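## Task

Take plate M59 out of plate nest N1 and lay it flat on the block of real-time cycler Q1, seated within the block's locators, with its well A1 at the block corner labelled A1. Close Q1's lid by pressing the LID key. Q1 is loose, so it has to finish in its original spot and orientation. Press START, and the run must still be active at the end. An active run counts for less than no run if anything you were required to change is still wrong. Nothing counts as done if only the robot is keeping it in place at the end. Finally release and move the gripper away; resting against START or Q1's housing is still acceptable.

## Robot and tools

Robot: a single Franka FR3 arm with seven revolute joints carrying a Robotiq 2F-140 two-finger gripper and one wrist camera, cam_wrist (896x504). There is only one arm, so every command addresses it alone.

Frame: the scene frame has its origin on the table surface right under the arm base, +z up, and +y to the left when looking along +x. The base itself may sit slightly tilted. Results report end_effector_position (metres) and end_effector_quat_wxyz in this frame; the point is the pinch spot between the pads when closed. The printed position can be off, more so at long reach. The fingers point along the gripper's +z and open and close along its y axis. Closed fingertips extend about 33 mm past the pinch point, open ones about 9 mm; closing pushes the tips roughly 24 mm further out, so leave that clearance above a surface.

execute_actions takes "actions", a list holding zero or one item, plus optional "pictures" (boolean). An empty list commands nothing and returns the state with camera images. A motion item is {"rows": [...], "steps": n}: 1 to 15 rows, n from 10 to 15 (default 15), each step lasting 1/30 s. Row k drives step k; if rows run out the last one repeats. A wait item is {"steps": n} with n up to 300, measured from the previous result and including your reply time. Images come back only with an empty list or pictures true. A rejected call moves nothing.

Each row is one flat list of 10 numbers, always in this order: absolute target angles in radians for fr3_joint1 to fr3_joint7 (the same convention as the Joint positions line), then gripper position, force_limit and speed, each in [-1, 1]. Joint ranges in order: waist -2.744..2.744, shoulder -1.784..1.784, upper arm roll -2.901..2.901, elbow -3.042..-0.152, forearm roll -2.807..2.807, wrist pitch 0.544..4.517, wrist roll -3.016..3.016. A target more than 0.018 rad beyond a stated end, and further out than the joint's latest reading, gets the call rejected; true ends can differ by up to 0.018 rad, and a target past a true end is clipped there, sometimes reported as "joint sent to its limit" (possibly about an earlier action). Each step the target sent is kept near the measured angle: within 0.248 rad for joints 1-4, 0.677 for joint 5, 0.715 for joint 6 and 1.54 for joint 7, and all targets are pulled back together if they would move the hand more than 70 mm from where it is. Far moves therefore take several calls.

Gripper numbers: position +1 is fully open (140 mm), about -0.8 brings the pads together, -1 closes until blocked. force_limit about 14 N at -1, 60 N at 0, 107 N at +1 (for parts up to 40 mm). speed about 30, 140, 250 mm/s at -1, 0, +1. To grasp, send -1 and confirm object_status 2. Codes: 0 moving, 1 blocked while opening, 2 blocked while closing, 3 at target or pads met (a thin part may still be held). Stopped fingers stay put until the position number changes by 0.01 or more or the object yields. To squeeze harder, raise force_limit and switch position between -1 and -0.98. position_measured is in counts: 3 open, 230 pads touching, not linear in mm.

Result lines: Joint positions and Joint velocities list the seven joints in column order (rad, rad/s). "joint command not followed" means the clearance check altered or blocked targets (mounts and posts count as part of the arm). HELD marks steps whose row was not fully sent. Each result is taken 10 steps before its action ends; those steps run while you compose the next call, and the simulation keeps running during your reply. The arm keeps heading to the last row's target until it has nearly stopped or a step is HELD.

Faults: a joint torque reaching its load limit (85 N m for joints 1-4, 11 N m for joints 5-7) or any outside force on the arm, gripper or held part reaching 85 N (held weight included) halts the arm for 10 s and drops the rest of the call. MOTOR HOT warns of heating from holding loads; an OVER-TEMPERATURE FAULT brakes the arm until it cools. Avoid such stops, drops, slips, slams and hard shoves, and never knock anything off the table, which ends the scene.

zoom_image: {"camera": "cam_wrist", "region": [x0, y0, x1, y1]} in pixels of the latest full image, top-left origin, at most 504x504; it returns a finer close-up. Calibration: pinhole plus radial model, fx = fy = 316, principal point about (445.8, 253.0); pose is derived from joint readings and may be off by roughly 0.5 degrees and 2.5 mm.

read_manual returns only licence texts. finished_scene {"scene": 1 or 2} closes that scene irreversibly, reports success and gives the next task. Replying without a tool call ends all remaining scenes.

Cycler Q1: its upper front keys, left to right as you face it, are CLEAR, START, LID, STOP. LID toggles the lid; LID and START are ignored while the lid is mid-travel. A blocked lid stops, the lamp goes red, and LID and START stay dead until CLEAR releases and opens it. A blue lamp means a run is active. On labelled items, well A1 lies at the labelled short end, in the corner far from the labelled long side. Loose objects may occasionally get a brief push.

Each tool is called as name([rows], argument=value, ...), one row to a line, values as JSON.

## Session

execute_actions([
  {"rows":[[0,-0.3,0,-1.6,0,1.4,1.55,1,0,0]]},
])

execute_actions([
  {"steps":120},
], pictures=true)

Scene clock: 0.17 s of 10800.00 s.
end_effector_position=(+0.3532, -0.3270, +0.2677) position_measured=3 object_status=3 end_effector_quat_wxyz=(-0.057, -0.102, +0.958, +0.263)
Joint positions: [-0.862  0.336 -0.033 -1.728  0.199  1.541  0.435]
Joint velocities: [ 0.805 -0.83   0.121  0.496 -0.51  -0.241  1.265]
Steps of this call (steps 1 to 5: the first 5 steps of this action). Readings (joint positions | what the end effector reports):
1: [-0.960 0.429 -0.036 -1.796 0.287 1.581 0.250] | position_measured=3 object_status=3
2: [-0.939 0.412 -0.038 -1.781 0.261 1.569 0.299] | position_measured=3 object_status=3
4: [-0.889 0.363 -0.035 -1.745 0.218 1.549 0.391] | position_measured=3 object_status=3
5: the state above

Scene clock: 4.17 s of 10800.00 s.
end_effector_position=(+0.4488, +0.0124, +0.6218) position_measured=3 object_status=3 end_effector_quat_wxyz=(+0.058, -0.023, +0.998, -0.002)
Joint positions: [-0.001 -0.301  0.001 -1.599  0.003  1.404  1.544]
Joint velocities: [-0.001  0.001 -0.001  0.001  0.    -0.    -0.001]
Kept back: nothing.
Steps of this call (steps 1 to 10: the last 10 steps of your previous action; steps 11 to 75: the robot went on to your last target; steps 76 to 120: nothing new was sent). Readings (joint positions | what the end effector reports):
1: [-0.834 0.308 -0.030 -1.713 0.182 1.533 0.477] | position_measured=3 object_status=3
2: [-0.805 0.279 -0.027 -1.699 0.167 1.525 0.518] | position_measured=3 object_status=3
4: [-0.746 0.221 -0.021 -1.675 0.139 1.512 0.596] | position_measured=3 object_status=3
8: [-0.624 0.103 -0.012 -1.643 0.098 1.489 0.737] | position_measured=3 object_status=3
120: the state above
The arm was judged still, so your last target was given up. Only a new action makes it travel on or press farther. Fingers that are still opening or closing keep moving.
camera_calibration (this result's frames):
cam_wrist: T_world_to_cam=[[0.11055, 0.99385, -0.00634315, -0.0573257], [0.90813, -0.0984177, 0.406957, -0.641421], [0.40383, -0.0507495, -0.913425, 0.573497], [0, 0, 0, 1]] pos_world=[0.357236, 0.0229507, 0.784514]

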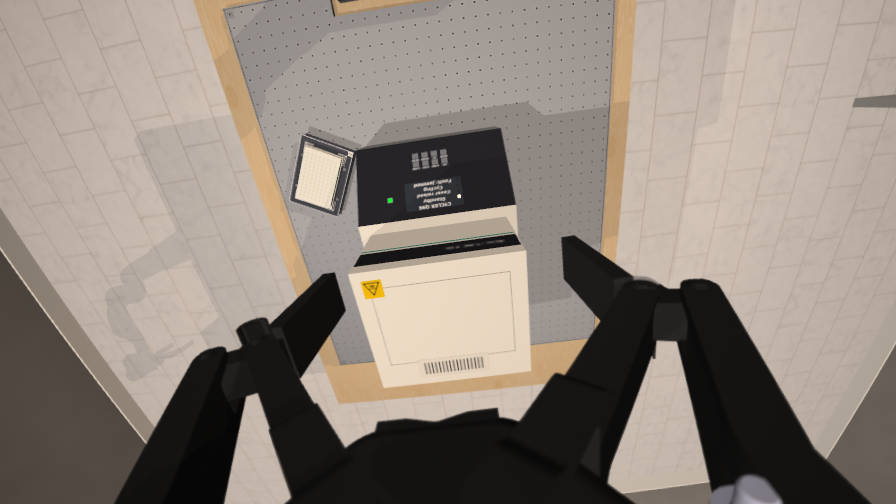

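execute_actions([
  {"rows":[[0,-0.16,0,-2.45,0,2.29,1.6,-1,0,0]]},
])

execute_actions([
  {"steps":90},
], pictures=true)

Scene clock: 4.67 s of 10800.00 s.
end_effector_position=(+0.5018, +0.0130, +0.5788) position_measured=31 object_status=0 end_effector_quat_wxyz=(+0.087, -0.020, +0.996, -0.002)
Joint positions: [-0.001 -0.263  0.001 -1.703  0.003  1.605  1.55 ]
Joint velocities: [-0.001  0.371 -0.    -0.776 -0.001  1.266  0.038]
Steps of this call (steps 1 to 10: nothing new was sent; steps 11 to 15: the first 5 steps of this action). Readings (joint positions | what the end effector reports):
11: [-0.001 -0.302 0.001 -1.611 0.003 1.436 1.545] | position_measured=3 object_status=0
12: [-0.001 -0.296 0.001 -1.630 0.003 1.477 1.546] | position_measured=9 object_status=0
14: [-0.001 -0.275 0.001 -1.677 0.003 1.560 1.548] | position_measured=24 object_status=0
15: the state above

Scene clock: 15.03 s of 10800.00 s.
end_effector_position=(+0.5457, +0.0097, +0.4070) position_measured=233 object_status=3 end_effector_quat_wxyz=(+0.082, -0.010, +0.997, -0.003)
Joint positions: [-0.003 -0.189 -0.001 -2.07  -0.     2.036  1.566]
Joint velocities: [ 0.001  0.     0.    -0.001  0.    -0.002  0.001]
FORCE FAULT: contact force on the arm reached its limit, and the arm stopped for 10 seconds. The contact can be on any part of the arm, not only on its tool. The arm's remaining commands of this call were not run. The arm holds still and accepts commands again. Move the arm away from the contact; if what it grips holds it there, let go first. Pushing or pulling that hard again can fault the arm again.
Kept back: nothing.
The stop began at step 11 of this call (marked STOPPED below). From that step on the arm followed nothing that you had sent. Nothing is kept back now, and the robot has no last target.
Steps of this call (steps 1 to 10: the last 10 steps of your previous action; steps 11 to 311: the stop). Readings (joint positions | what the end effector reports):
1: [-0.001 -0.251 0.001 -1.731 0.003 1.650 1.551] | position_measured=39 object_status=0
2: [-0.001 -0.240 0.001 -1.762 0.003 1.698 1.553] | position_measured=47 object_status=0
4: [-0.001 -0.220 0.001 -1.834 0.003 1.796 1.556] | position_measured=62 object_status=0
8: [-0.001 -0.186 0.001 -2.021 0.003 1.984 1.564] | position_measured=92 object_status=0
11: [-0.001 -0.197 0.002 -2.069 0.001 2.034 1.566] | position_measured=115 object_status=0 STOPPED
311: the state above
camera_calibration (this result's frames):
cam_wrist: T_world_to_cam=[[0.136682, 0.990615, 0.000855567, -0.083949], [0.884171, -0.122385, 0.450847, -0.646836], [0.44672, -0.0608663, -0.892601, 0.306229], [0, 0, 0, 1]] pos_world=[0.446589, 0.0226372, 0.565036]

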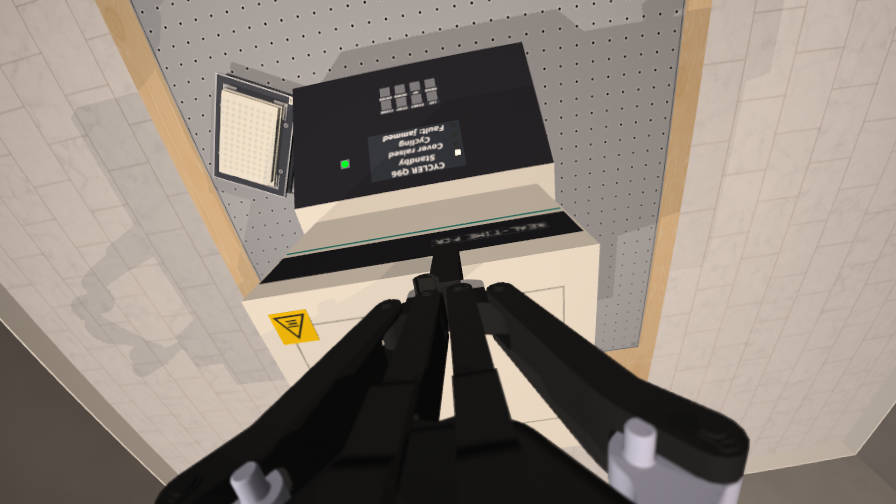

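execute_actions([
  {"rows":[[0,-0.44,0,-2.288,0,1.8,1.6,-1,0,0]]},
])

execute_actions([
  {"steps":40},
])

execute_actions([
  {"rows":[[0,-0.211,0,-2.489,0,2.278,1.6,-1,0,0]]},
])

execute_actions([
  {"steps":50},
], pictures=true)

Scene clock: 15.70 s of 10800.00 s.
end_effector_position=(+0.4724, +0.0089, +0.4048) position_measured=233 object_status=3 end_effector_quat_wxyz=(+0.046, -0.007, +0.999, -0.003)
Joint positions: [-0.002 -0.349 -0.001 -2.209 -0.     1.943  1.573]
Joint velocities: [ 0.01  -0.938  0.001 -0.737 -0.002 -0.682  0.052]
Steps of this call (steps 1 to 15: nothing new was sent; steps 16 to 20: the first 5 steps of this action). Readings (joint positions | what the end effector reports):
16: [-0.003 -0.209 -0.001 -2.091 -0.000 2.029 1.567] | position_measured=233 object_status=3
17: [-0.003 -0.246 -0.001 -2.124 -0.000 2.008 1.568] | position_measured=233 object_status=3
19: [-0.003 -0.316 -0.001 -2.183 -0.000 1.966 1.571] | position_measured=233 object_status=3
20: the state above

Scene clock: 17.03 s of 10800.00 s.
end_effector_position=(+0.4035, +0.0083, +0.3926) position_measured=233 object_status=3 end_effector_quat_wxyz=(-0.017, +0.003, +1.000, -0.003)
Joint positions: [-0.001 -0.438 -0.001 -2.286 -0.     1.804  1.594]
Joint velocities: [-0.001  0.001  0.001  0.001  0.001 -0.     0.   ]
Kept back: nothing.
Steps of this call (steps 1 to 10: the last 10 steps of your previous action; steps 11 to 30: the robot went on to your last target; steps 31 to 40: nothing new was sent). Readings (joint positions | what the end effector reports):
1: [-0.002 -0.379 -0.001 -2.232 -0.000 1.920 1.575] | position_measured=233 object_status=3
2: [-0.002 -0.402 -0.001 -2.250 -0.000 1.898 1.577] | position_measured=233 object_status=3
4: [-0.001 -0.428 -0.001 -2.269 -0.000 1.866 1.580] | position_measured=233 object_status=3
8: [-0.001 -0.438 -0.001 -2.283 -0.000 1.832 1.585] | position_measured=233 object_status=3
40: the state above
The arm was judged still, so your last target was given up. Only a new action makes it travel on or press farther. Fingers that are still opening or closing keep moving.

Scene clock: 17.20 s of 10800.00 s.
end_effector_position=(+0.4142, +0.0080, +0.3089) position_measured=233 object_status=3 end_effector_quat_wxyz=(-0.038, +0.003, +0.999, -0.004)
Joint positions: [-0.001 -0.32  -0.001 -2.391 -0.     1.986  1.594]
Joint velocities: [-0.     0.944 -0.    -0.793  0.     1.191  0.002]
Steps of this call (steps 1 to 5: the first 5 steps of this action). Readings (joint positions | what the end effector reports):
1: [-0.001 -0.431 -0.001 -2.296 -0.000 1.835 1.594] | position_measured=233 object_status=3
2: [-0.001 -0.409 -0.001 -2.315 -0.000 1.872 1.594] | position_measured=233 object_status=3
4: [-0.001 -0.351 -0.001 -2.364 -0.000 1.945 1.594] | position_measured=233 object_status=3
5: the state above

Scene clock: 18.87 s of 10800.00 s.
end_effector_position=(+0.4445, +0.0081, +0.2393) position_measured=233 object_status=3 end_effector_quat_wxyz=(+0.001, +0.003, +1.000, -0.003)
Joint positions: [-0.001 -0.21  -0.001 -2.49  -0.     2.274  1.594]
Joint velocities: [-0.001  0.001 -0.    -0.001 -0.002  0.001 -0.   ]
Kept back: nothing.
Steps of this call (steps 1 to 10: the last 10 steps of your previous action; steps 11 to 45: the robot went on to your last target; steps 46 to 50: nothing new was sent). Readings (joint positions | what the end effector reports):
1: [-0.001 -0.288 -0.001 -2.418 -0.000 2.032 1.594] | position_measured=233 object_status=3
2: [-0.001 -0.259 -0.001 -2.444 -0.000 2.075 1.594] | position_measured=233 object_status=3
4: [-0.001 -0.220 -0.001 -2.478 -0.000 2.137 1.594] | position_measured=233 object_status=3
8: [-0.001 -0.208 -0.001 -2.491 -0.000 2.210 1.594] | position_measured=233 object_status=3
50: the state above
The arm was judged still, so your last target was given up. Only a new action makes it travel on or press farther. Fingers that are still opening or closing keep moving.
camera_calibration (this result's frames):
cam_wrist: T_world_to_cam=[[0.161252, 0.986635, -0.0234207, -0.073475], [0.941687, -0.146717, 0.30282, -0.471841], [0.295337, -0.0708852, -0.95276, 0.283367], [0, 0, 0, 1]] pos_world=[0.372485, 0.0233525, 0.411142]

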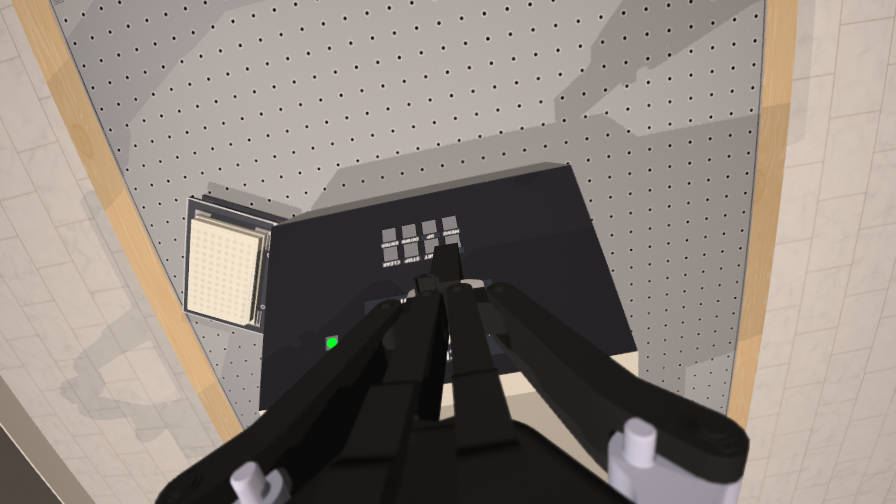

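execute_actions([
  {"rows":[[0.007,-0.138,0,-2.551,0,2.418,1.72,-1,0,0]]},
])

execute_actions([
  {"steps":40},
], pictures=true)

execute_actions([
  {"rows":[[0.007,-0.078,0,-2.561,0,2.475,1.72,-1,0,0]]},
])

execute_actions([
  {"rows":[[0.007,-0.44,0,-2.288,0,1.85,1.72,1,0,0]]},
])

execute_actions([
  {"steps":240},
], pictures=true)

Scene clock: 19.60 s of 10800.00 s.
end_effector_position=(+0.4315, +0.0102, +0.1961) position_measured=233 object_status=3 end_effector_quat_wxyz=(-0.014, +0.025, +1.000, -0.004)
Joint positions: [ 0.005 -0.146 -0.001 -2.543 -0.     2.36   1.643]
Joint velocities: [ 0.017  0.231  0.    -0.209 -0.001  0.281  0.233]
Steps of this call (steps 1 to 17: nothing new was sent; steps 18 to 22: the first 5 steps of this action). Readings (joint positions | what the end effector reports):
18: [-0.000 -0.203 -0.001 -2.497 -0.000 2.297 1.604] | position_measured=233 object_status=3
19: [0.002 -0.187 -0.001 -2.509 -0.000 2.320 1.615] | position_measured=233 object_status=3
21: [0.004 -0.156 -0.001 -2.535 -0.000 2.350 1.635] | position_measured=233 object_status=3
22: the state above

Scene clock: 20.93 s of 10800.00 s.
end_effector_position=(+0.4420, +0.0108, +0.1932) position_measured=233 object_status=3 end_effector_quat_wxyz=(+0.004, +0.059, +0.998, -0.003)
Joint positions: [ 0.006 -0.137 -0.001 -2.552 -0.     2.414  1.713]
Joint velocities: [ 0.     0.001 -0.002 -0.001 -0.001  0.001  0.002]
Kept back: nothing.
Steps of this call (steps 1 to 10: the last 10 steps of your previous action; steps 11 to 40: the robot went on to your last target). Readings (joint positions | what the end effector reports):
1: [0.005 -0.140 -0.001 -2.549 -0.000 2.369 1.650] | position_measured=233 object_status=3
2: [0.005 -0.138 -0.001 -2.551 -0.000 2.376 1.657] | position_measured=233 object_status=3
4: [0.006 -0.137 -0.001 -2.552 -0.000 2.388 1.668] | position_measured=233 object_status=3
8: [0.006 -0.137 -0.001 -2.552 -0.000 2.403 1.684] | position_measured=233 object_status=3
40: the state above
camera_calibration (this result's frames):
cam_wrist: T_world_to_cam=[[0.270953, 0.962355, -0.0213762, -0.125427], [0.917402, -0.251445, 0.308461, -0.444421], [0.291474, -0.103189, -0.950997, 0.242109], [0, 0, 0, 1]] pos_world=[0.37113, 0.0339406, 0.36465]

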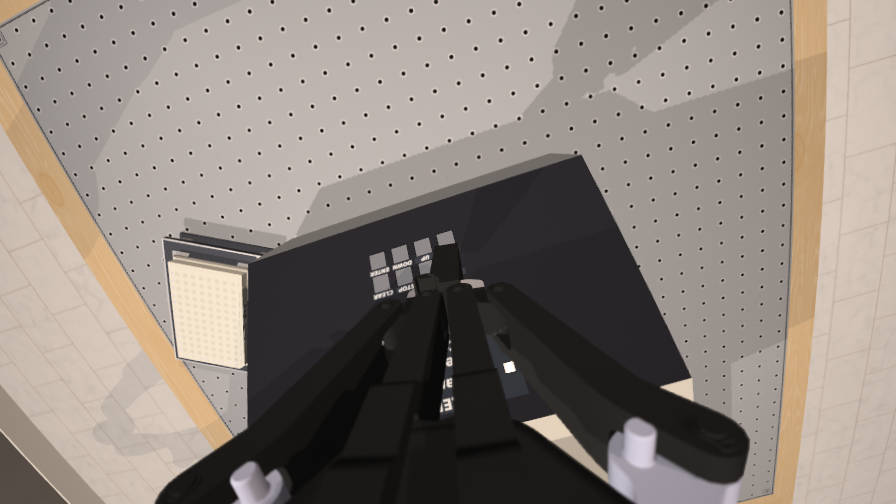

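Scene clock: 21.10 s of 10800.00 s.
end_effector_position=(+0.4406, +0.0108, +0.1768) position_measured=233 object_status=3 end_effector_quat_wxyz=(-0.002, +0.059, +0.998, -0.003)
Joint positions: [ 0.006 -0.097 -0.001 -2.555 -0.     2.444  1.713]
Joint velocities: [ 0.001 -0.005 -0.    -0.017  0.002 -0.002 -0.   ]
Steps of this call (steps 1 to 5: the first 5 steps of this action). Readings (joint positions | what the end effector reports):
1: [0.006 -0.130 -0.001 -2.551 -0.000 2.424 1.713] | position_measured=233 object_status=3
2: [0.006 -0.115 -0.001 -2.551 -0.000 2.433 1.713] | position_measured=233 object_status=3
4: [0.006 -0.095 -0.001 -2.555 -0.000 2.445 1.713] | position_measured=233 object_status=3
5: the state above

Scene clock: 21.60 s of 10800.00 s.
end_effector_position=(+0.4674, +0.0119, +0.2699) position_measured=204 object_status=0 end_effector_quat_wxyz=(+0.027, +0.059, +0.998, -0.001)
Joint positions: [ 0.006 -0.227 -0.001 -2.435 -0.     2.253  1.713]
Joint velocities: [ 0.001 -1.034  0.001  0.73   0.    -0.96  -0.   ]
Steps of this call (steps 1 to 10: the last 10 steps of your previous action; steps 11 to 15: the first 5 steps of this action). Readings (joint positions | what the end effector reports):
11: [0.006 -0.107 -0.001 -2.542 -0.000 2.404 1.713] | position_measured=233 object_status=0
12: [0.006 -0.132 -0.001 -2.516 -0.000 2.360 1.713] | position_measured=233 object_status=0
14: [0.006 -0.193 -0.001 -2.460 -0.000 2.287 1.713] | position_measured=212 object_status=0
15: the state above

Scene clock: 29.60 s of 10800.00 s.
end_effector_position=(+0.4191, +0.0116, +0.3976) position_measured=3 object_status=3 end_effector_quat_wxyz=(+0.009, +0.060, +0.998, -0.002)
Joint positions: [ 0.006 -0.441 -0.001 -2.287 -0.     1.854  1.714]
Joint velocities: [-0.001 -0.001 -0.     0.001  0.    -0.     0.001]
Kept back: nothing.
Steps of this call (steps 1 to 10: the last 10 steps of your previous action; steps 11 to 45: the robot went on to your last target; steps 46 to 240: nothing new was sent). Readings (joint positions | what the end effector reports):
1: [0.006 -0.261 -0.001 -2.410 -0.000 2.217 1.713] | position_measured=197 object_status=0
2: [0.006 -0.295 -0.001 -2.386 -0.000 2.179 1.713] | position_measured=189 object_status=0
4: [0.006 -0.361 -0.001 -2.339 -0.000 2.096 1.713] | position_measured=174 object_status=0
8: [0.006 -0.439 -0.001 -2.287 -0.000 1.969 1.713] | position_measured=144 object_status=0
240: the state above
The arm was judged still, so your last target was given up. Only a new action makes it travel on or press farther. Fingers that are still opening or closing keep moving.
camera_calibration (this result's frames):
cam_wrist: T_world_to_cam=[[0.271835, 0.962162, -0.0187339, -0.116999], [0.914542, -0.252224, 0.316222, -0.48816], [0.299531, -0.103093, -0.9485, 0.438917], [0, 0, 0, 1]] pos_world=[0.346778, 0.0346955, 0.568488]

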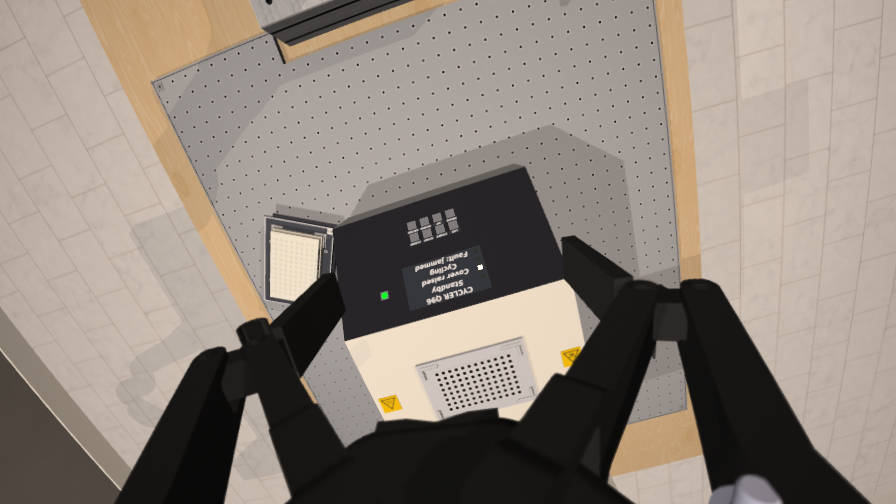

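execute_actions([
  {"rows":[[-0.56,0.154,0,-1.885,0,2.04,1.33,0.55,0,0]]},
])

execute_actions([
  {"steps":70},
], pictures=true)

zoom_image(camera="cam_wrist", region=[330,90,590,330])

Scene clock: 30.40 s of 10800.00 s.
end_effector_position=(+0.4788, -0.0447, +0.4131) position_measured=31 object_status=0 end_effector_quat_wxyz=(+0.038, +0.086, +0.996, -0.004)
Joint positions: [-0.125 -0.307  0.011 -2.144 -0.     1.903  1.648]
Joint velocities: [-0.838  0.877 -0.042  0.886  0.002  0.31  -0.366]
Steps of this call (steps 1 to 19: nothing new was sent; steps 20 to 24: the first 5 steps of this action). Readings (joint positions | what the end effector reports):
20: [-0.012 -0.425 0.008 -2.268 -0.000 1.859 1.702] | position_measured=3 object_status=0
21: [-0.039 -0.395 0.011 -2.235 -0.000 1.872 1.687] | position_measured=9 object_status=0
23: [-0.096 -0.337 0.011 -2.174 -0.000 1.893 1.661] | position_measured=24 object_status=0
24: the state above

Scene clock: 32.73 s of 10800.00 s.
end_effector_position=(+0.5084, -0.3072, +0.3021) position_measured=59 object_status=3 end_effector_quat_wxyz=(+0.003, +0.154, +0.988, -0.001)
Joint positions: [-0.561  0.155 -0.001 -1.886 -0.     2.036  1.336]
Joint velocities: [-0.     0.001  0.    -0.    -0.001 -0.    -0.001]
Kept back: nothing.
Steps of this call (steps 1 to 10: the last 10 steps of your previous action; steps 11 to 60: the robot went on to your last target; steps 61 to 70: nothing new was sent). Readings (joint positions | what the end effector reports):
1: [-0.154 -0.278 0.011 -2.114 -0.000 1.912 1.636] | position_measured=39 object_status=0
2: [-0.184 -0.248 0.010 -2.084 -0.000 1.921 1.624] | position_measured=47 object_status=0
4: [-0.245 -0.188 0.010 -2.032 -0.000 1.938 1.601] | position_measured=59 object_status=0
8: [-0.366 -0.067 0.008 -1.964 -0.000 1.965 1.560] | position_measured=59 object_status=0
70: the state above
The arm was judged still, so your last target was given up. Only a new action makes it travel on or press farther. Fingers that are still opening or closing keep moving.
camera_calibration (this result's frames):
cam_wrist: T_world_to_cam=[[0.448135, 0.893769, -0.0187723, 0.0530198], [0.853975, -0.421784, 0.304671, -0.637771], [0.264388, -0.152565, -0.952273, 0.292497], [0, 0, 0, 1]] pos_world=[0.443548, -0.271764, 0.473843]

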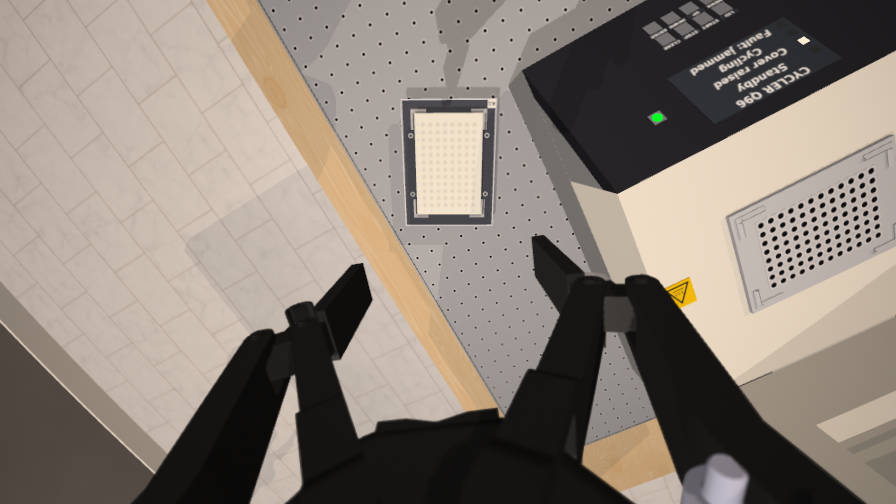

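Region (330, 90, 590, 330) of cam_wrist's 896x504 image, scaled by 1.938, with more detail than that image has; it fills the top 465 rows of this view, and the rest is white.

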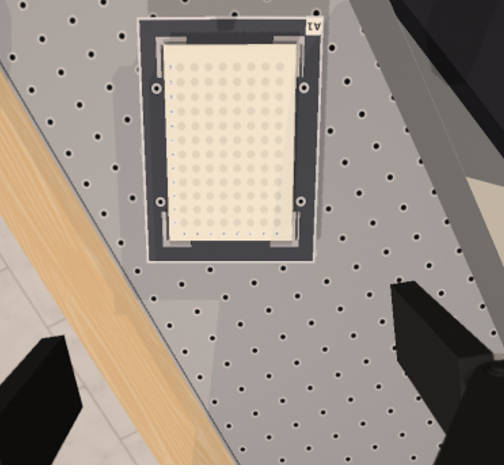

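zoom_image(camera="cam_wrist", region=[660,100,896,340])

Region (660, 100, 896, 340) of cam_wrist's 896x504 image, scaled by 2.100, with more detail than that image has; it fills the left 496 columns of this view, and the rest is white.

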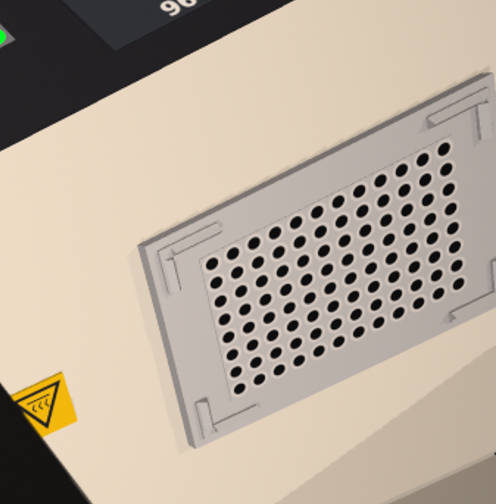

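execute_actions([
  {"rows":[[-0.564,0.0,0,-2.1,0,2.1,1.48,0.55,0,0]]},
])

execute_actions([
  {"steps":20},
])

execute_actions([
  {"rows":[[-0.564,0.268,0,-2.248,0,2.516,1.484,0.55,0,0]]},
])

execute_actions([
  {"steps":60},
], pictures=true)

Scene clock: 33.70 s of 10800.00 s.
end_effector_position=(+0.4641, -0.2814, +0.2959) position_measured=59 object_status=3 end_effector_quat_wxyz=(-0.004, +0.182, +0.983, +0.002)
Joint positions: [-0.562  0.021 -0.001 -2.07   0.     2.072  1.393]
Joint velocities: [-0.003 -0.328  0.001 -0.356  0.     0.132  0.268]
Steps of this call (steps 1 to 24: nothing new was sent; steps 25 to 29: the first 5 steps of this action). Readings (joint positions | what the end effector reports):
25: [-0.561 0.126 -0.001 -1.933 0.000 2.052 1.348] | position_measured=59 object_status=3
26: [-0.562 0.085 -0.001 -1.993 0.000 2.058 1.361] | position_measured=59 object_status=3
28: [-0.562 0.035 -0.001 -2.056 0.000 2.067 1.383] | position_measured=59 object_status=3
29: the state above

Scene clock: 34.37 s of 10800.00 s.
end_effector_position=(+0.4621, -0.2804, +0.2959) position_measured=59 object_status=3 end_effector_quat_wxyz=(+0.003, +0.218, +0.976, -0.001)
Joint positions: [-0.563  0.002 -0.001 -2.098  0.     2.096  1.465]
Joint velocities: [ 0.001 -0.001 -0.002 -0.001  0.001  0.003  0.031]
Kept back: nothing.
Steps of this call (steps 1 to 10: the last 10 steps of your previous action; steps 11 to 20: the robot went on to your last target). Readings (joint positions | what the end effector reports):
1: [-0.562 0.013 -0.001 -2.080 0.000 2.076 1.401] | position_measured=59 object_status=3
2: [-0.562 0.008 -0.001 -2.086 0.000 2.079 1.409] | position_measured=59 object_status=3
4: [-0.563 0.003 -0.001 -2.092 0.000 2.085 1.421] | position_measured=59 object_status=3
8: [-0.563 0.002 -0.001 -2.097 0.000 2.091 1.440] | position_measured=59 object_status=3
20: the state above

Scene clock: 34.53 s of 10800.00 s.
end_effector_position=(+0.4603, -0.2794, +0.2136) position_measured=59 object_status=3 end_effector_quat_wxyz=(-0.014, +0.219, +0.976, +0.005)
Joint positions: [-0.563  0.124 -0.001 -2.162  0.     2.245  1.466]
Joint velocities: [-0.001  0.984 -0.001 -0.533 -0.001  0.918  0.015]
Steps of this call (steps 1 to 5: the first 5 steps of this action). Readings (joint positions | what the end effector reports):
1: [-0.563 0.010 -0.001 -2.103 0.000 2.123 1.465] | position_measured=59 object_status=3
2: [-0.563 0.032 -0.001 -2.114 0.000 2.155 1.465] | position_measured=59 object_status=3
4: [-0.563 0.091 -0.001 -2.145 0.000 2.213 1.466] | position_measured=59 object_status=3
5: the state above

Scene clock: 36.53 s of 10800.00 s.
end_effector_position=(+0.4620, -0.2806, +0.1217) position_measured=59 object_status=3 end_effector_quat_wxyz=(+0.002, +0.224, +0.974, -0.001)
Joint positions: [-0.563  0.269 -0.001 -2.249  0.     2.512  1.478]
Joint velocities: [-0.001  0.     0.001  0.001  0.001  0.001  0.001]
Kept back: nothing.
Steps of this call (steps 1 to 10: the last 10 steps of your previous action; steps 11 to 45: the robot went on to your last target; steps 46 to 60: nothing new was sent). Readings (joint positions | what the end effector reports):
1: [-0.563 0.157 -0.001 -2.181 0.000 2.280 1.467] | position_measured=59 object_status=3
2: [-0.563 0.191 -0.001 -2.200 0.000 2.320 1.468] | position_measured=59 object_status=3
4: [-0.563 0.247 -0.001 -2.234 0.000 2.380 1.470] | position_measured=59 object_status=3
8: [-0.563 0.275 -0.001 -2.254 0.000 2.448 1.473] | position_measured=59 object_status=3
60: the state above
The arm was judged still, so your last target was given up. Only a new action makes it travel on or press farther. Fingers that are still opening or closing keep moving.
camera_calibration (this result's frames):
cam_wrist: T_world_to_cam=[[0.571406, 0.82047, -0.0179975, -0.0309833], [0.784842, -0.539921, 0.304152, -0.533133], [0.23983, -0.187919, -0.952454, 0.138497], [0, 0, 0, 1]] pos_world=[0.402914, -0.236403, 0.293508]

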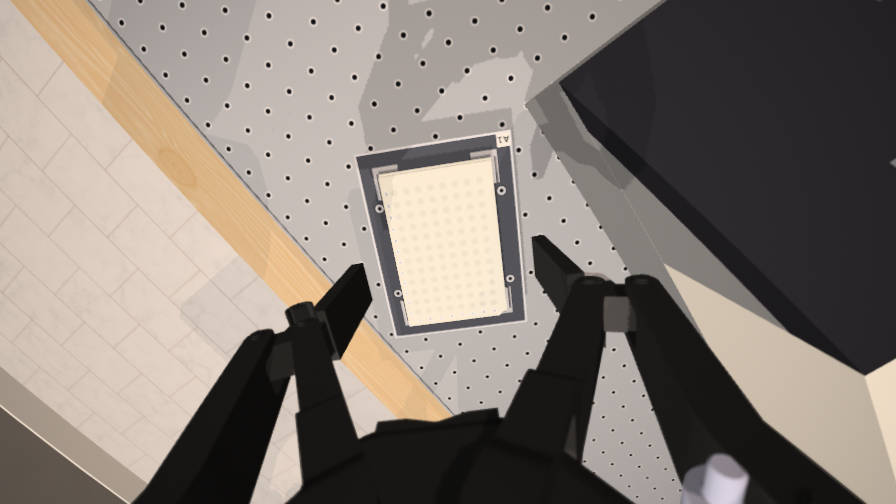

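execute_actions([
  {"rows":[[-0.564,0.29,0,-2.26,0,2.57,1.484,0.55,0,0],[-0.564,0.31,0,-2.267,0,2.61,1.484,0.55,0,0],[-0.564,0.33,0,-2.267,0,2.638,1.484,0.55,0,0],[-0.564,0.35,0,-2.267,0,2.638,1.484,0.55,0,0],[-0.564,0.369,0,-2.267,0,2.638,1.484,0.55,0,0]]},
])

execute_actions([
  {"steps":30},
])

execute_actions([
  {"rows":[[-0.564,0.369,0,-2.267,0,2.638,1.484,-1,-0.3,-0.7]]},
])

execute_actions([
  {"steps":30},
], pictures=true)

Scene clock: 37.27 s of 10800.00 s.
end_effector_position=(+0.4627, -0.2810, +0.0960) position_measured=59 object_status=3 end_effector_quat_wxyz=(+0.006, +0.224, +0.974, -0.002)
Joint positions: [-0.563  0.322 -0.001 -2.257  0.     2.581  1.478]
Joint velocities: [-0.     0.553 -0.001 -0.057  0.001  0.338 -0.001]
Steps of this call (steps 1 to 17: nothing new was sent; steps 18 to 22: the first 5 steps of this action). Readings (joint positions | what the end effector reports):
18: [-0.563 0.271 -0.001 -2.250 0.000 2.520 1.478] | position_measured=59 object_status=3
19: [-0.563 0.277 -0.001 -2.251 0.000 2.535 1.478] | position_measured=59 object_status=3
21: [-0.563 0.304 -0.001 -2.255 0.000 2.569 1.478] | position_measured=59 object_status=3
22: the state above

Scene clock: 38.27 s of 10800.00 s.
end_effector_position=(+0.4573, -0.2778, +0.0704) position_measured=59 object_status=3 end_effector_quat_wxyz=(+0.003, +0.225, +0.974, -0.001)
Joint positions: [-0.563  0.37  -0.001 -2.269  0.     2.634  1.478]
Joint velocities: [-0.    -0.    -0.001  0.001 -0.002  0.002  0.   ]
Kept back: nothing.
Steps of this call (steps 1 to 10: the last 10 steps of your previous action; steps 11 to 30: the robot went on to your last target). Readings (joint positions | what the end effector reports):
1: [-0.563 0.339 -0.001 -2.260 0.000 2.591 1.478] | position_measured=59 object_status=3
2: [-0.563 0.352 -0.001 -2.264 0.000 2.598 1.478] | position_measured=59 object_status=3
4: [-0.563 0.367 -0.001 -2.269 0.000 2.608 1.478] | position_measured=59 object_status=3
8: [-0.563 0.370 -0.001 -2.269 0.000 2.622 1.478] | position_measured=59 object_status=3
30: the state above
The arm was judged still, so your last target was given up. Only a new action makes it travel on or press farther. Fingers that are still opening or closing keep moving.

Scene clock: 38.43 s of 10800.00 s.
end_effector_position=(+0.4574, -0.2779, +0.0705) position_measured=72 object_status=0 end_effector_quat_wxyz=(+0.003, +0.225, +0.974, -0.001)
Joint positions: [-0.563  0.37  -0.001 -2.269  0.     2.634  1.478]
Joint velocities: [ 0.    -0.     0.001  0.001  0.     0.001 -0.001]
Steps of this call (steps 1 to 5: the first 5 steps of this action). Readings (joint positions | what the end effector reports):
1: [-0.563 0.370 -0.001 -2.269 0.000 2.634 1.478] | position_measured=59 object_status=0
2: [-0.563 0.370 -0.001 -2.269 0.000 2.634 1.478] | position_measured=62 object_status=0
4: [-0.563 0.370 -0.001 -2.269 0.000 2.634 1.478] | position_measured=69 object_status=0
5: the state above

Scene clock: 39.43 s of 10800.00 s.
end_effector_position=(+0.4571, -0.2801, +0.0714) position_measured=104 object_status=2 end_effector_quat_wxyz=(+0.004, +0.226, +0.974, -0.002)
Joint positions: [-0.565  0.369 -0.002 -2.268 -0.     2.634  1.478]
Joint velocities: [ 0.001 -0.001  0.    -0.001 -0.     0.001  0.001]
Kept back: nothing.
Steps of this call (steps 1 to 10: the last 10 steps of your previous action; steps 11 to 15: the robot went on to your last target; steps 16 to 30: nothing new was sent). Readings (joint positions | what the end effector reports):
1: [-0.563 0.370 -0.001 -2.269 0.000 2.634 1.478] | position_measured=75 object_status=0
2: [-0.563 0.370 -0.001 -2.269 0.000 2.634 1.478] | position_measured=79 object_status=0
4: [-0.563 0.370 -0.001 -2.269 0.000 2.634 1.478] | position_measured=86 object_status=0
8: [-0.565 0.369 -0.002 -2.268 -0.000 2.634 1.478] | position_measured=99 object_status=0
30: the state above
The arm was judged still, so your last target was given up. Only a new action makes it travel on or press farther. Fingers that are still opening or closing keep moving.
camera_calibration (this result's frames):
cam_wrist: T_world_to_cam=[[0.574688, 0.818166, -0.0183927, -0.0315582], [0.781951, -0.542342, 0.307276, -0.513389], [0.241428, -0.19097, -0.951443, 0.0902182], [0, 0, 0, 1]] pos_world=[0.3978, -0.235383, 0.243009]

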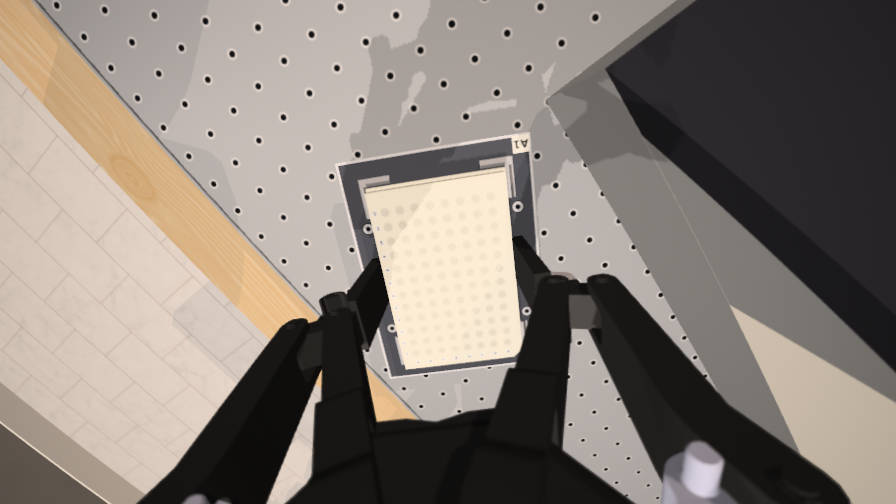

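execute_actions([
  {"rows":[[-0.565,0.35,0,-2.267,0,2.62,1.48,-1,-0.3,-0.7],[-0.565,0.33,0,-2.267,0,2.6,1.48,-1,-0.3,-0.7],[-0.565,0.3,0,-2.267,0,2.57,1.48,-1,-0.3,-0.7],[-0.565,0.26,0,-2.26,0,2.52,1.48,-1,-0.3,-0.7]]},
])

execute_actions([
  {"rows":[[-0.565,-0.1,0,-2.0,0,1.9,1.48,-1,-0.3,-0.7]]},
])

execute_actions([
  {"steps":45},
])

execute_actions([
  {"rows":[[-0.062,0.2,0,-1.6,0,1.8,-0.047,-1,-0.3,-0.7]]},
])

execute_actions([
  {"steps":60},
])

execute_actions([
  {"rows":[[-0.062,0.355,0,-1.657,0,2.012,-0.047,-1,-0.3,-0.7]]},
])

execute_actions([
  {"steps":50},
], pictures=true)

zoom_image(camera="cam_wrist", region=[320,120,580,400])

Scene clock: 40.23 s of 10800.00 s.
end_effector_position=(+0.4606, -0.2817, +0.0997) position_measured=104 object_status=2 end_effector_quat_wxyz=(+0.009, +0.226, +0.974, -0.003)
Joint positions: [-0.565  0.307 -0.002 -2.27  -0.     2.586  1.478]
Joint velocities: [ 0.001 -0.628  0.003  0.102  0.    -0.381  0.   ]
Steps of this call (steps 1 to 19: nothing new was sent; steps 20 to 24: the first 5 steps of this action). Readings (joint positions | what the end effector reports):
20: [-0.565 0.367 -0.002 -2.269 -0.000 2.632 1.478] | position_measured=104 object_status=2
21: [-0.565 0.361 -0.002 -2.270 -0.000 2.627 1.478] | position_measured=104 object_status=2
23: [-0.565 0.329 -0.002 -2.272 -0.000 2.601 1.478] | position_measured=104 object_status=2
24: the state above

Scene clock: 40.73 s of 10800.00 s.
end_effector_position=(+0.4847, -0.2962, +0.2105) position_measured=104 object_status=2 end_effector_quat_wxyz=(+0.023, +0.226, +0.974, -0.008)
Joint positions: [-0.565  0.151 -0.001 -2.155 -0.     2.344  1.478]
Joint velocities: [ 0.    -0.904 -0.     0.652  0.    -0.933  0.001]
Steps of this call (steps 1 to 10: the last 10 steps of your previous action; steps 11 to 15: the first 5 steps of this action). Readings (joint positions | what the end effector reports):
11: [-0.565 0.252 -0.001 -2.247 -0.000 2.493 1.478] | position_measured=104 object_status=2
12: [-0.565 0.233 -0.001 -2.226 -0.000 2.450 1.478] | position_measured=104 object_status=2
14: [-0.565 0.181 -0.001 -2.178 -0.000 2.378 1.478] | position_measured=104 object_status=2
15: the state above

Scene clock: 42.23 s of 10800.00 s.
end_effector_position=(+0.4496, -0.2747, +0.3804) position_measured=104 object_status=2 end_effector_quat_wxyz=(+0.007, +0.226, +0.974, -0.002)
Joint positions: [-0.565 -0.101 -0.001 -1.999 -0.     1.904  1.478]
Joint velocities: [ 0.    -0.    -0.001  0.001  0.001 -0.    -0.001]
Kept back: nothing.
Steps of this call (steps 1 to 10: the last 10 steps of your previous action; steps 11 to 45: the robot went on to your last target). Readings (joint positions | what the end effector reports):
1: [-0.565 0.120 -0.001 -2.134 -0.000 2.313 1.478] | position_measured=104 object_status=2
2: [-0.565 0.088 -0.001 -2.114 -0.000 2.280 1.478] | position_measured=104 object_status=2
4: [-0.565 0.026 -0.001 -2.075 -0.000 2.208 1.478] | position_measured=104 object_status=2
8: [-0.565 -0.082 -0.001 -2.009 -0.000 2.057 1.478] | position_measured=104 object_status=2
45: the state above
The arm was judged still, so your last target was given up. Only a new action makes it travel on or press farther. Fingers that are still opening or closing keep moving.

Scene clock: 42.40 s of 10800.00 s.
end_effector_position=(+0.5208, -0.2341, +0.3781) position_measured=104 object_status=2 end_effector_quat_wxyz=(+0.002, +0.011, +1.000, -0.003)
Joint positions: [-0.424  0.044 -0.017 -1.832 -0.001  1.872  1.17 ]
Joint velocities: [ 0.907  0.785  0.074  0.904  0.    -0.113 -1.599]
Steps of this call (steps 1 to 5: the first 5 steps of this action). Readings (joint positions | what the end effector reports):
1: [-0.545 -0.081 -0.013 -1.971 -0.001 1.893 1.416] | position_measured=104 object_status=2
2: [-0.517 -0.048 -0.018 -1.931 -0.001 1.888 1.347] | position_measured=104 object_status=2
4: [-0.455 0.016 -0.018 -1.863 -0.001 1.877 1.226] | position_measured=104 object_status=2
5: the state above

Scene clock: 44.40 s of 10800.00 s.
end_effector_position=(+0.6216, -0.0253, +0.3897) position_measured=104 object_status=2 end_effector_quat_wxyz=(-0.002, +0.705, -0.709, +0.007)
Joint positions: [-0.062  0.199  0.001 -1.602 -0.     1.804 -0.038]
Joint velocities: [ 0.001  0.001 -0.     0.    -0.002 -0.001 -0.008]
Kept back: nothing.
Steps of this call (steps 1 to 10: the last 10 steps of your previous action; steps 11 to 60: the robot went on to your last target). Readings (joint positions | what the end effector reports):
1: [-0.392 0.069 -0.016 -1.802 -0.001 1.867 1.117] | position_measured=104 object_status=2
2: [-0.360 0.089 -0.015 -1.776 -0.001 1.863 1.067] | position_measured=104 object_status=2
4: [-0.295 0.120 -0.013 -1.732 -0.001 1.856 0.971] | position_measured=104 object_status=2
8: [-0.166 0.166 -0.007 -1.659 -0.001 1.839 0.750] | position_measured=104 object_status=2
60: the state above

Scene clock: 44.57 s of 10800.00 s.
end_effector_position=(+0.6392, -0.0264, +0.3205) position_measured=104 object_status=2 end_effector_quat_wxyz=(+0.006, +0.706, -0.709, -0.002)
Joint positions: [-0.062  0.3    0.001 -1.632 -0.     1.911 -0.039]
Joint velocities: [ 0.001  0.773  0.001 -0.328  0.001  0.594 -0.008]
Steps of this call (steps 1 to 5: the first 5 steps of this action). Readings (joint positions | what the end effector reports):
1: [-0.062 0.206 0.001 -1.602 -0.000 1.823 -0.038] | position_measured=104 object_status=2
2: [-0.062 0.225 0.001 -1.604 -0.000 1.846 -0.038] | position_measured=104 object_status=2
4: [-0.062 0.274 0.001 -1.621 -0.000 1.890 -0.038] | position_measured=104 object_status=2
5: the state above

Scene clock: 46.23 s of 10800.00 s.
end_effector_position=(+0.6535, -0.0272, +0.2804) position_measured=104 object_status=2 end_effector_quat_wxyz=(+0.001, +0.706, -0.708, +0.003)
Joint positions: [-0.062  0.355  0.001 -1.658 -0.     2.008 -0.041]
Joint velocities: [-0.001  0.     0.     0.001 -0.001 -0.    -0.   ]
Kept back: nothing.
Steps of this call (steps 1 to 10: the last 10 steps of your previous action; steps 11 to 30: the robot went on to your last target; steps 31 to 50: nothing new was sent). Readings (joint positions | what the end effector reports):
1: [-0.062 0.324 0.001 -1.642 -0.000 1.928 -0.039] | position_measured=104 object_status=2
2: [-0.062 0.342 0.001 -1.652 -0.000 1.941 -0.039] | position_measured=104 object_status=2
4: [-0.062 0.363 0.001 -1.663 -0.000 1.960 -0.039] | position_measured=104 object_status=2
8: [-0.062 0.363 0.001 -1.663 -0.000 1.985 -0.040] | position_measured=104 object_status=2
50: the state above
The arm was judged still, so your last target was given up. Only a new action makes it travel on or press farther. Fingers that are still opening or closing keep moving.
camera_calibration (this result's frames):
cam_wrist: T_world_to_cam=[[-0.987379, 0.156759, -0.0225521, 0.656491], [0.143279, 0.944844, 0.294519, -0.132543], [0.0674767, 0.28757, -0.95538, 0.417771], [0, 0, 0, 1]] pos_world=[0.639007, -0.0978175, 0.452971]

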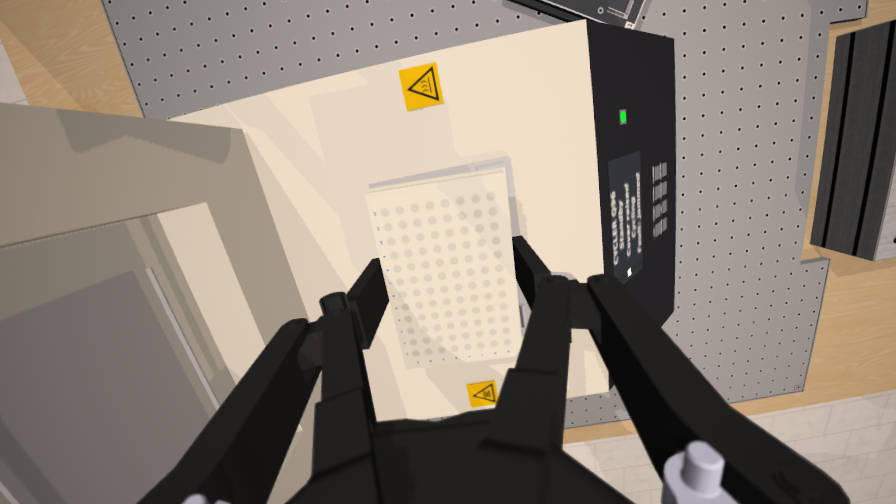

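Region (320, 120, 580, 400) of cam_wrist's 896x504 image, scaled by 1.800, with more detail than that image has; it fills the left 468 columns of this view, and the rest is white.

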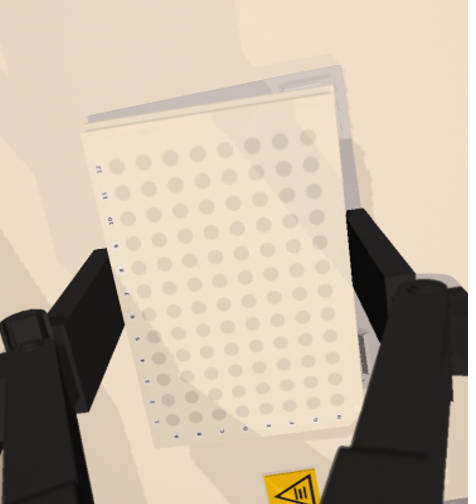

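execute_actions([
  {"rows":[[-0.054,0.357,0,-1.67,0,2.04,-0.087,-1,-0.3,-0.7],[-0.054,0.359,0,-1.68,0,2.066,-0.087,-1,-0.3,-0.7],[-0.054,0.361,0,-1.69,0,2.066,-0.087,-1,-0.3,-0.7],[-0.054,0.365,0,-1.701,0,2.066,-0.087,-1,-0.3,-0.7]]},
])

execute_actions([
  {"steps":40},
], pictures=true)

zoom_image(camera="cam_wrist", region=[320,120,580,400])

Scene clock: 46.87 s of 10800.00 s.
end_effector_position=(+0.6526, -0.0239, +0.2692) position_measured=104 object_status=2 end_effector_quat_wxyz=(-0.000, +0.714, -0.700, +0.005)
Joint positions: [-0.056  0.358 -0.    -1.685 -0.     2.04  -0.057]
Joint velocities: [ 0.025  0.071  0.    -0.189  0.001  0.129 -0.077]
Steps of this call (steps 1 to 14: nothing new was sent; steps 15 to 19: the first 5 steps of this action). Readings (joint positions | what the end effector reports):
15: [-0.061 0.355 0.000 -1.660 -0.000 2.012 -0.044] | position_measured=104 object_status=2
16: [-0.060 0.355 -0.000 -1.664 -0.000 2.021 -0.048] | position_measured=104 object_status=2
18: [-0.057 0.356 -0.000 -1.678 -0.000 2.035 -0.054] | position_measured=104 object_status=2
19: the state above

Scene clock: 48.20 s of 10800.00 s.
end_effector_position=(+0.6516, -0.0232, +0.2581) position_measured=104 object_status=2 end_effector_quat_wxyz=(+0.001, +0.722, -0.691, +0.004)
Joint positions: [-0.055  0.366 -0.    -1.7   -0.     2.062 -0.081]
Joint velocities: [ 0.001 -0.    -0.001 -0.001 -0.001  0.001 -0.001]
Kept back: nothing.
Steps of this call (steps 1 to 10: the last 10 steps of your previous action; steps 11 to 30: the robot went on to your last target; steps 31 to 40: nothing new was sent). Readings (joint positions | what the end effector reports):
1: [-0.055 0.360 -0.000 -1.690 -0.000 2.044 -0.060] | position_measured=104 object_status=2
2: [-0.055 0.363 -0.000 -1.694 -0.000 2.047 -0.062] | position_measured=104 object_status=2
4: [-0.055 0.366 -0.000 -1.699 -0.000 2.051 -0.066] | position_measured=104 object_status=2
8: [-0.055 0.366 -0.000 -1.700 -0.000 2.057 -0.071] | position_measured=104 object_status=2
40: the state above
The arm was judged still, so your last target was given up. Only a new action makes it travel on or press farther. Fingers that are still opening or closing keep moving.
camera_calibration (this result's frames):
cam_wrist: T_world_to_cam=[[-0.993537, 0.111175, -0.0229054, 0.656543], [0.0995858, 0.950566, 0.29412, -0.100799], [0.0544719, 0.289938, -0.955494, 0.403946], [0, 0, 0, 1]] pos_world=[0.640334, -0.094294, 0.430654]

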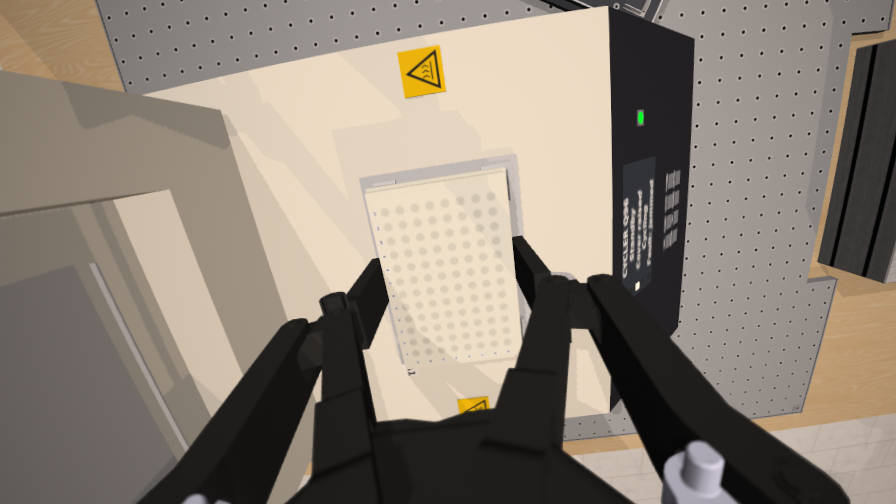

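Region (320, 120, 580, 400) of cam_wrist's 896x504 image, scaled by 1.800, with more detail than that image has; it fills the left 468 columns of this view, and the rest is white.

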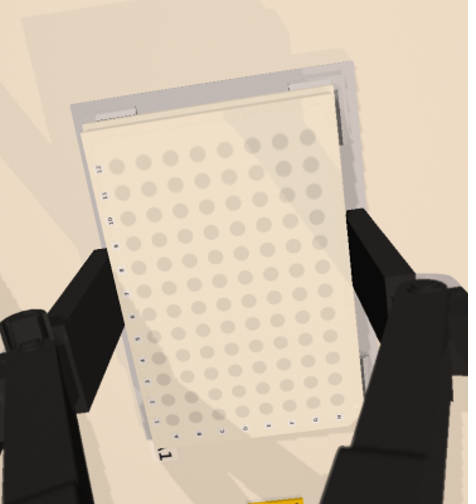

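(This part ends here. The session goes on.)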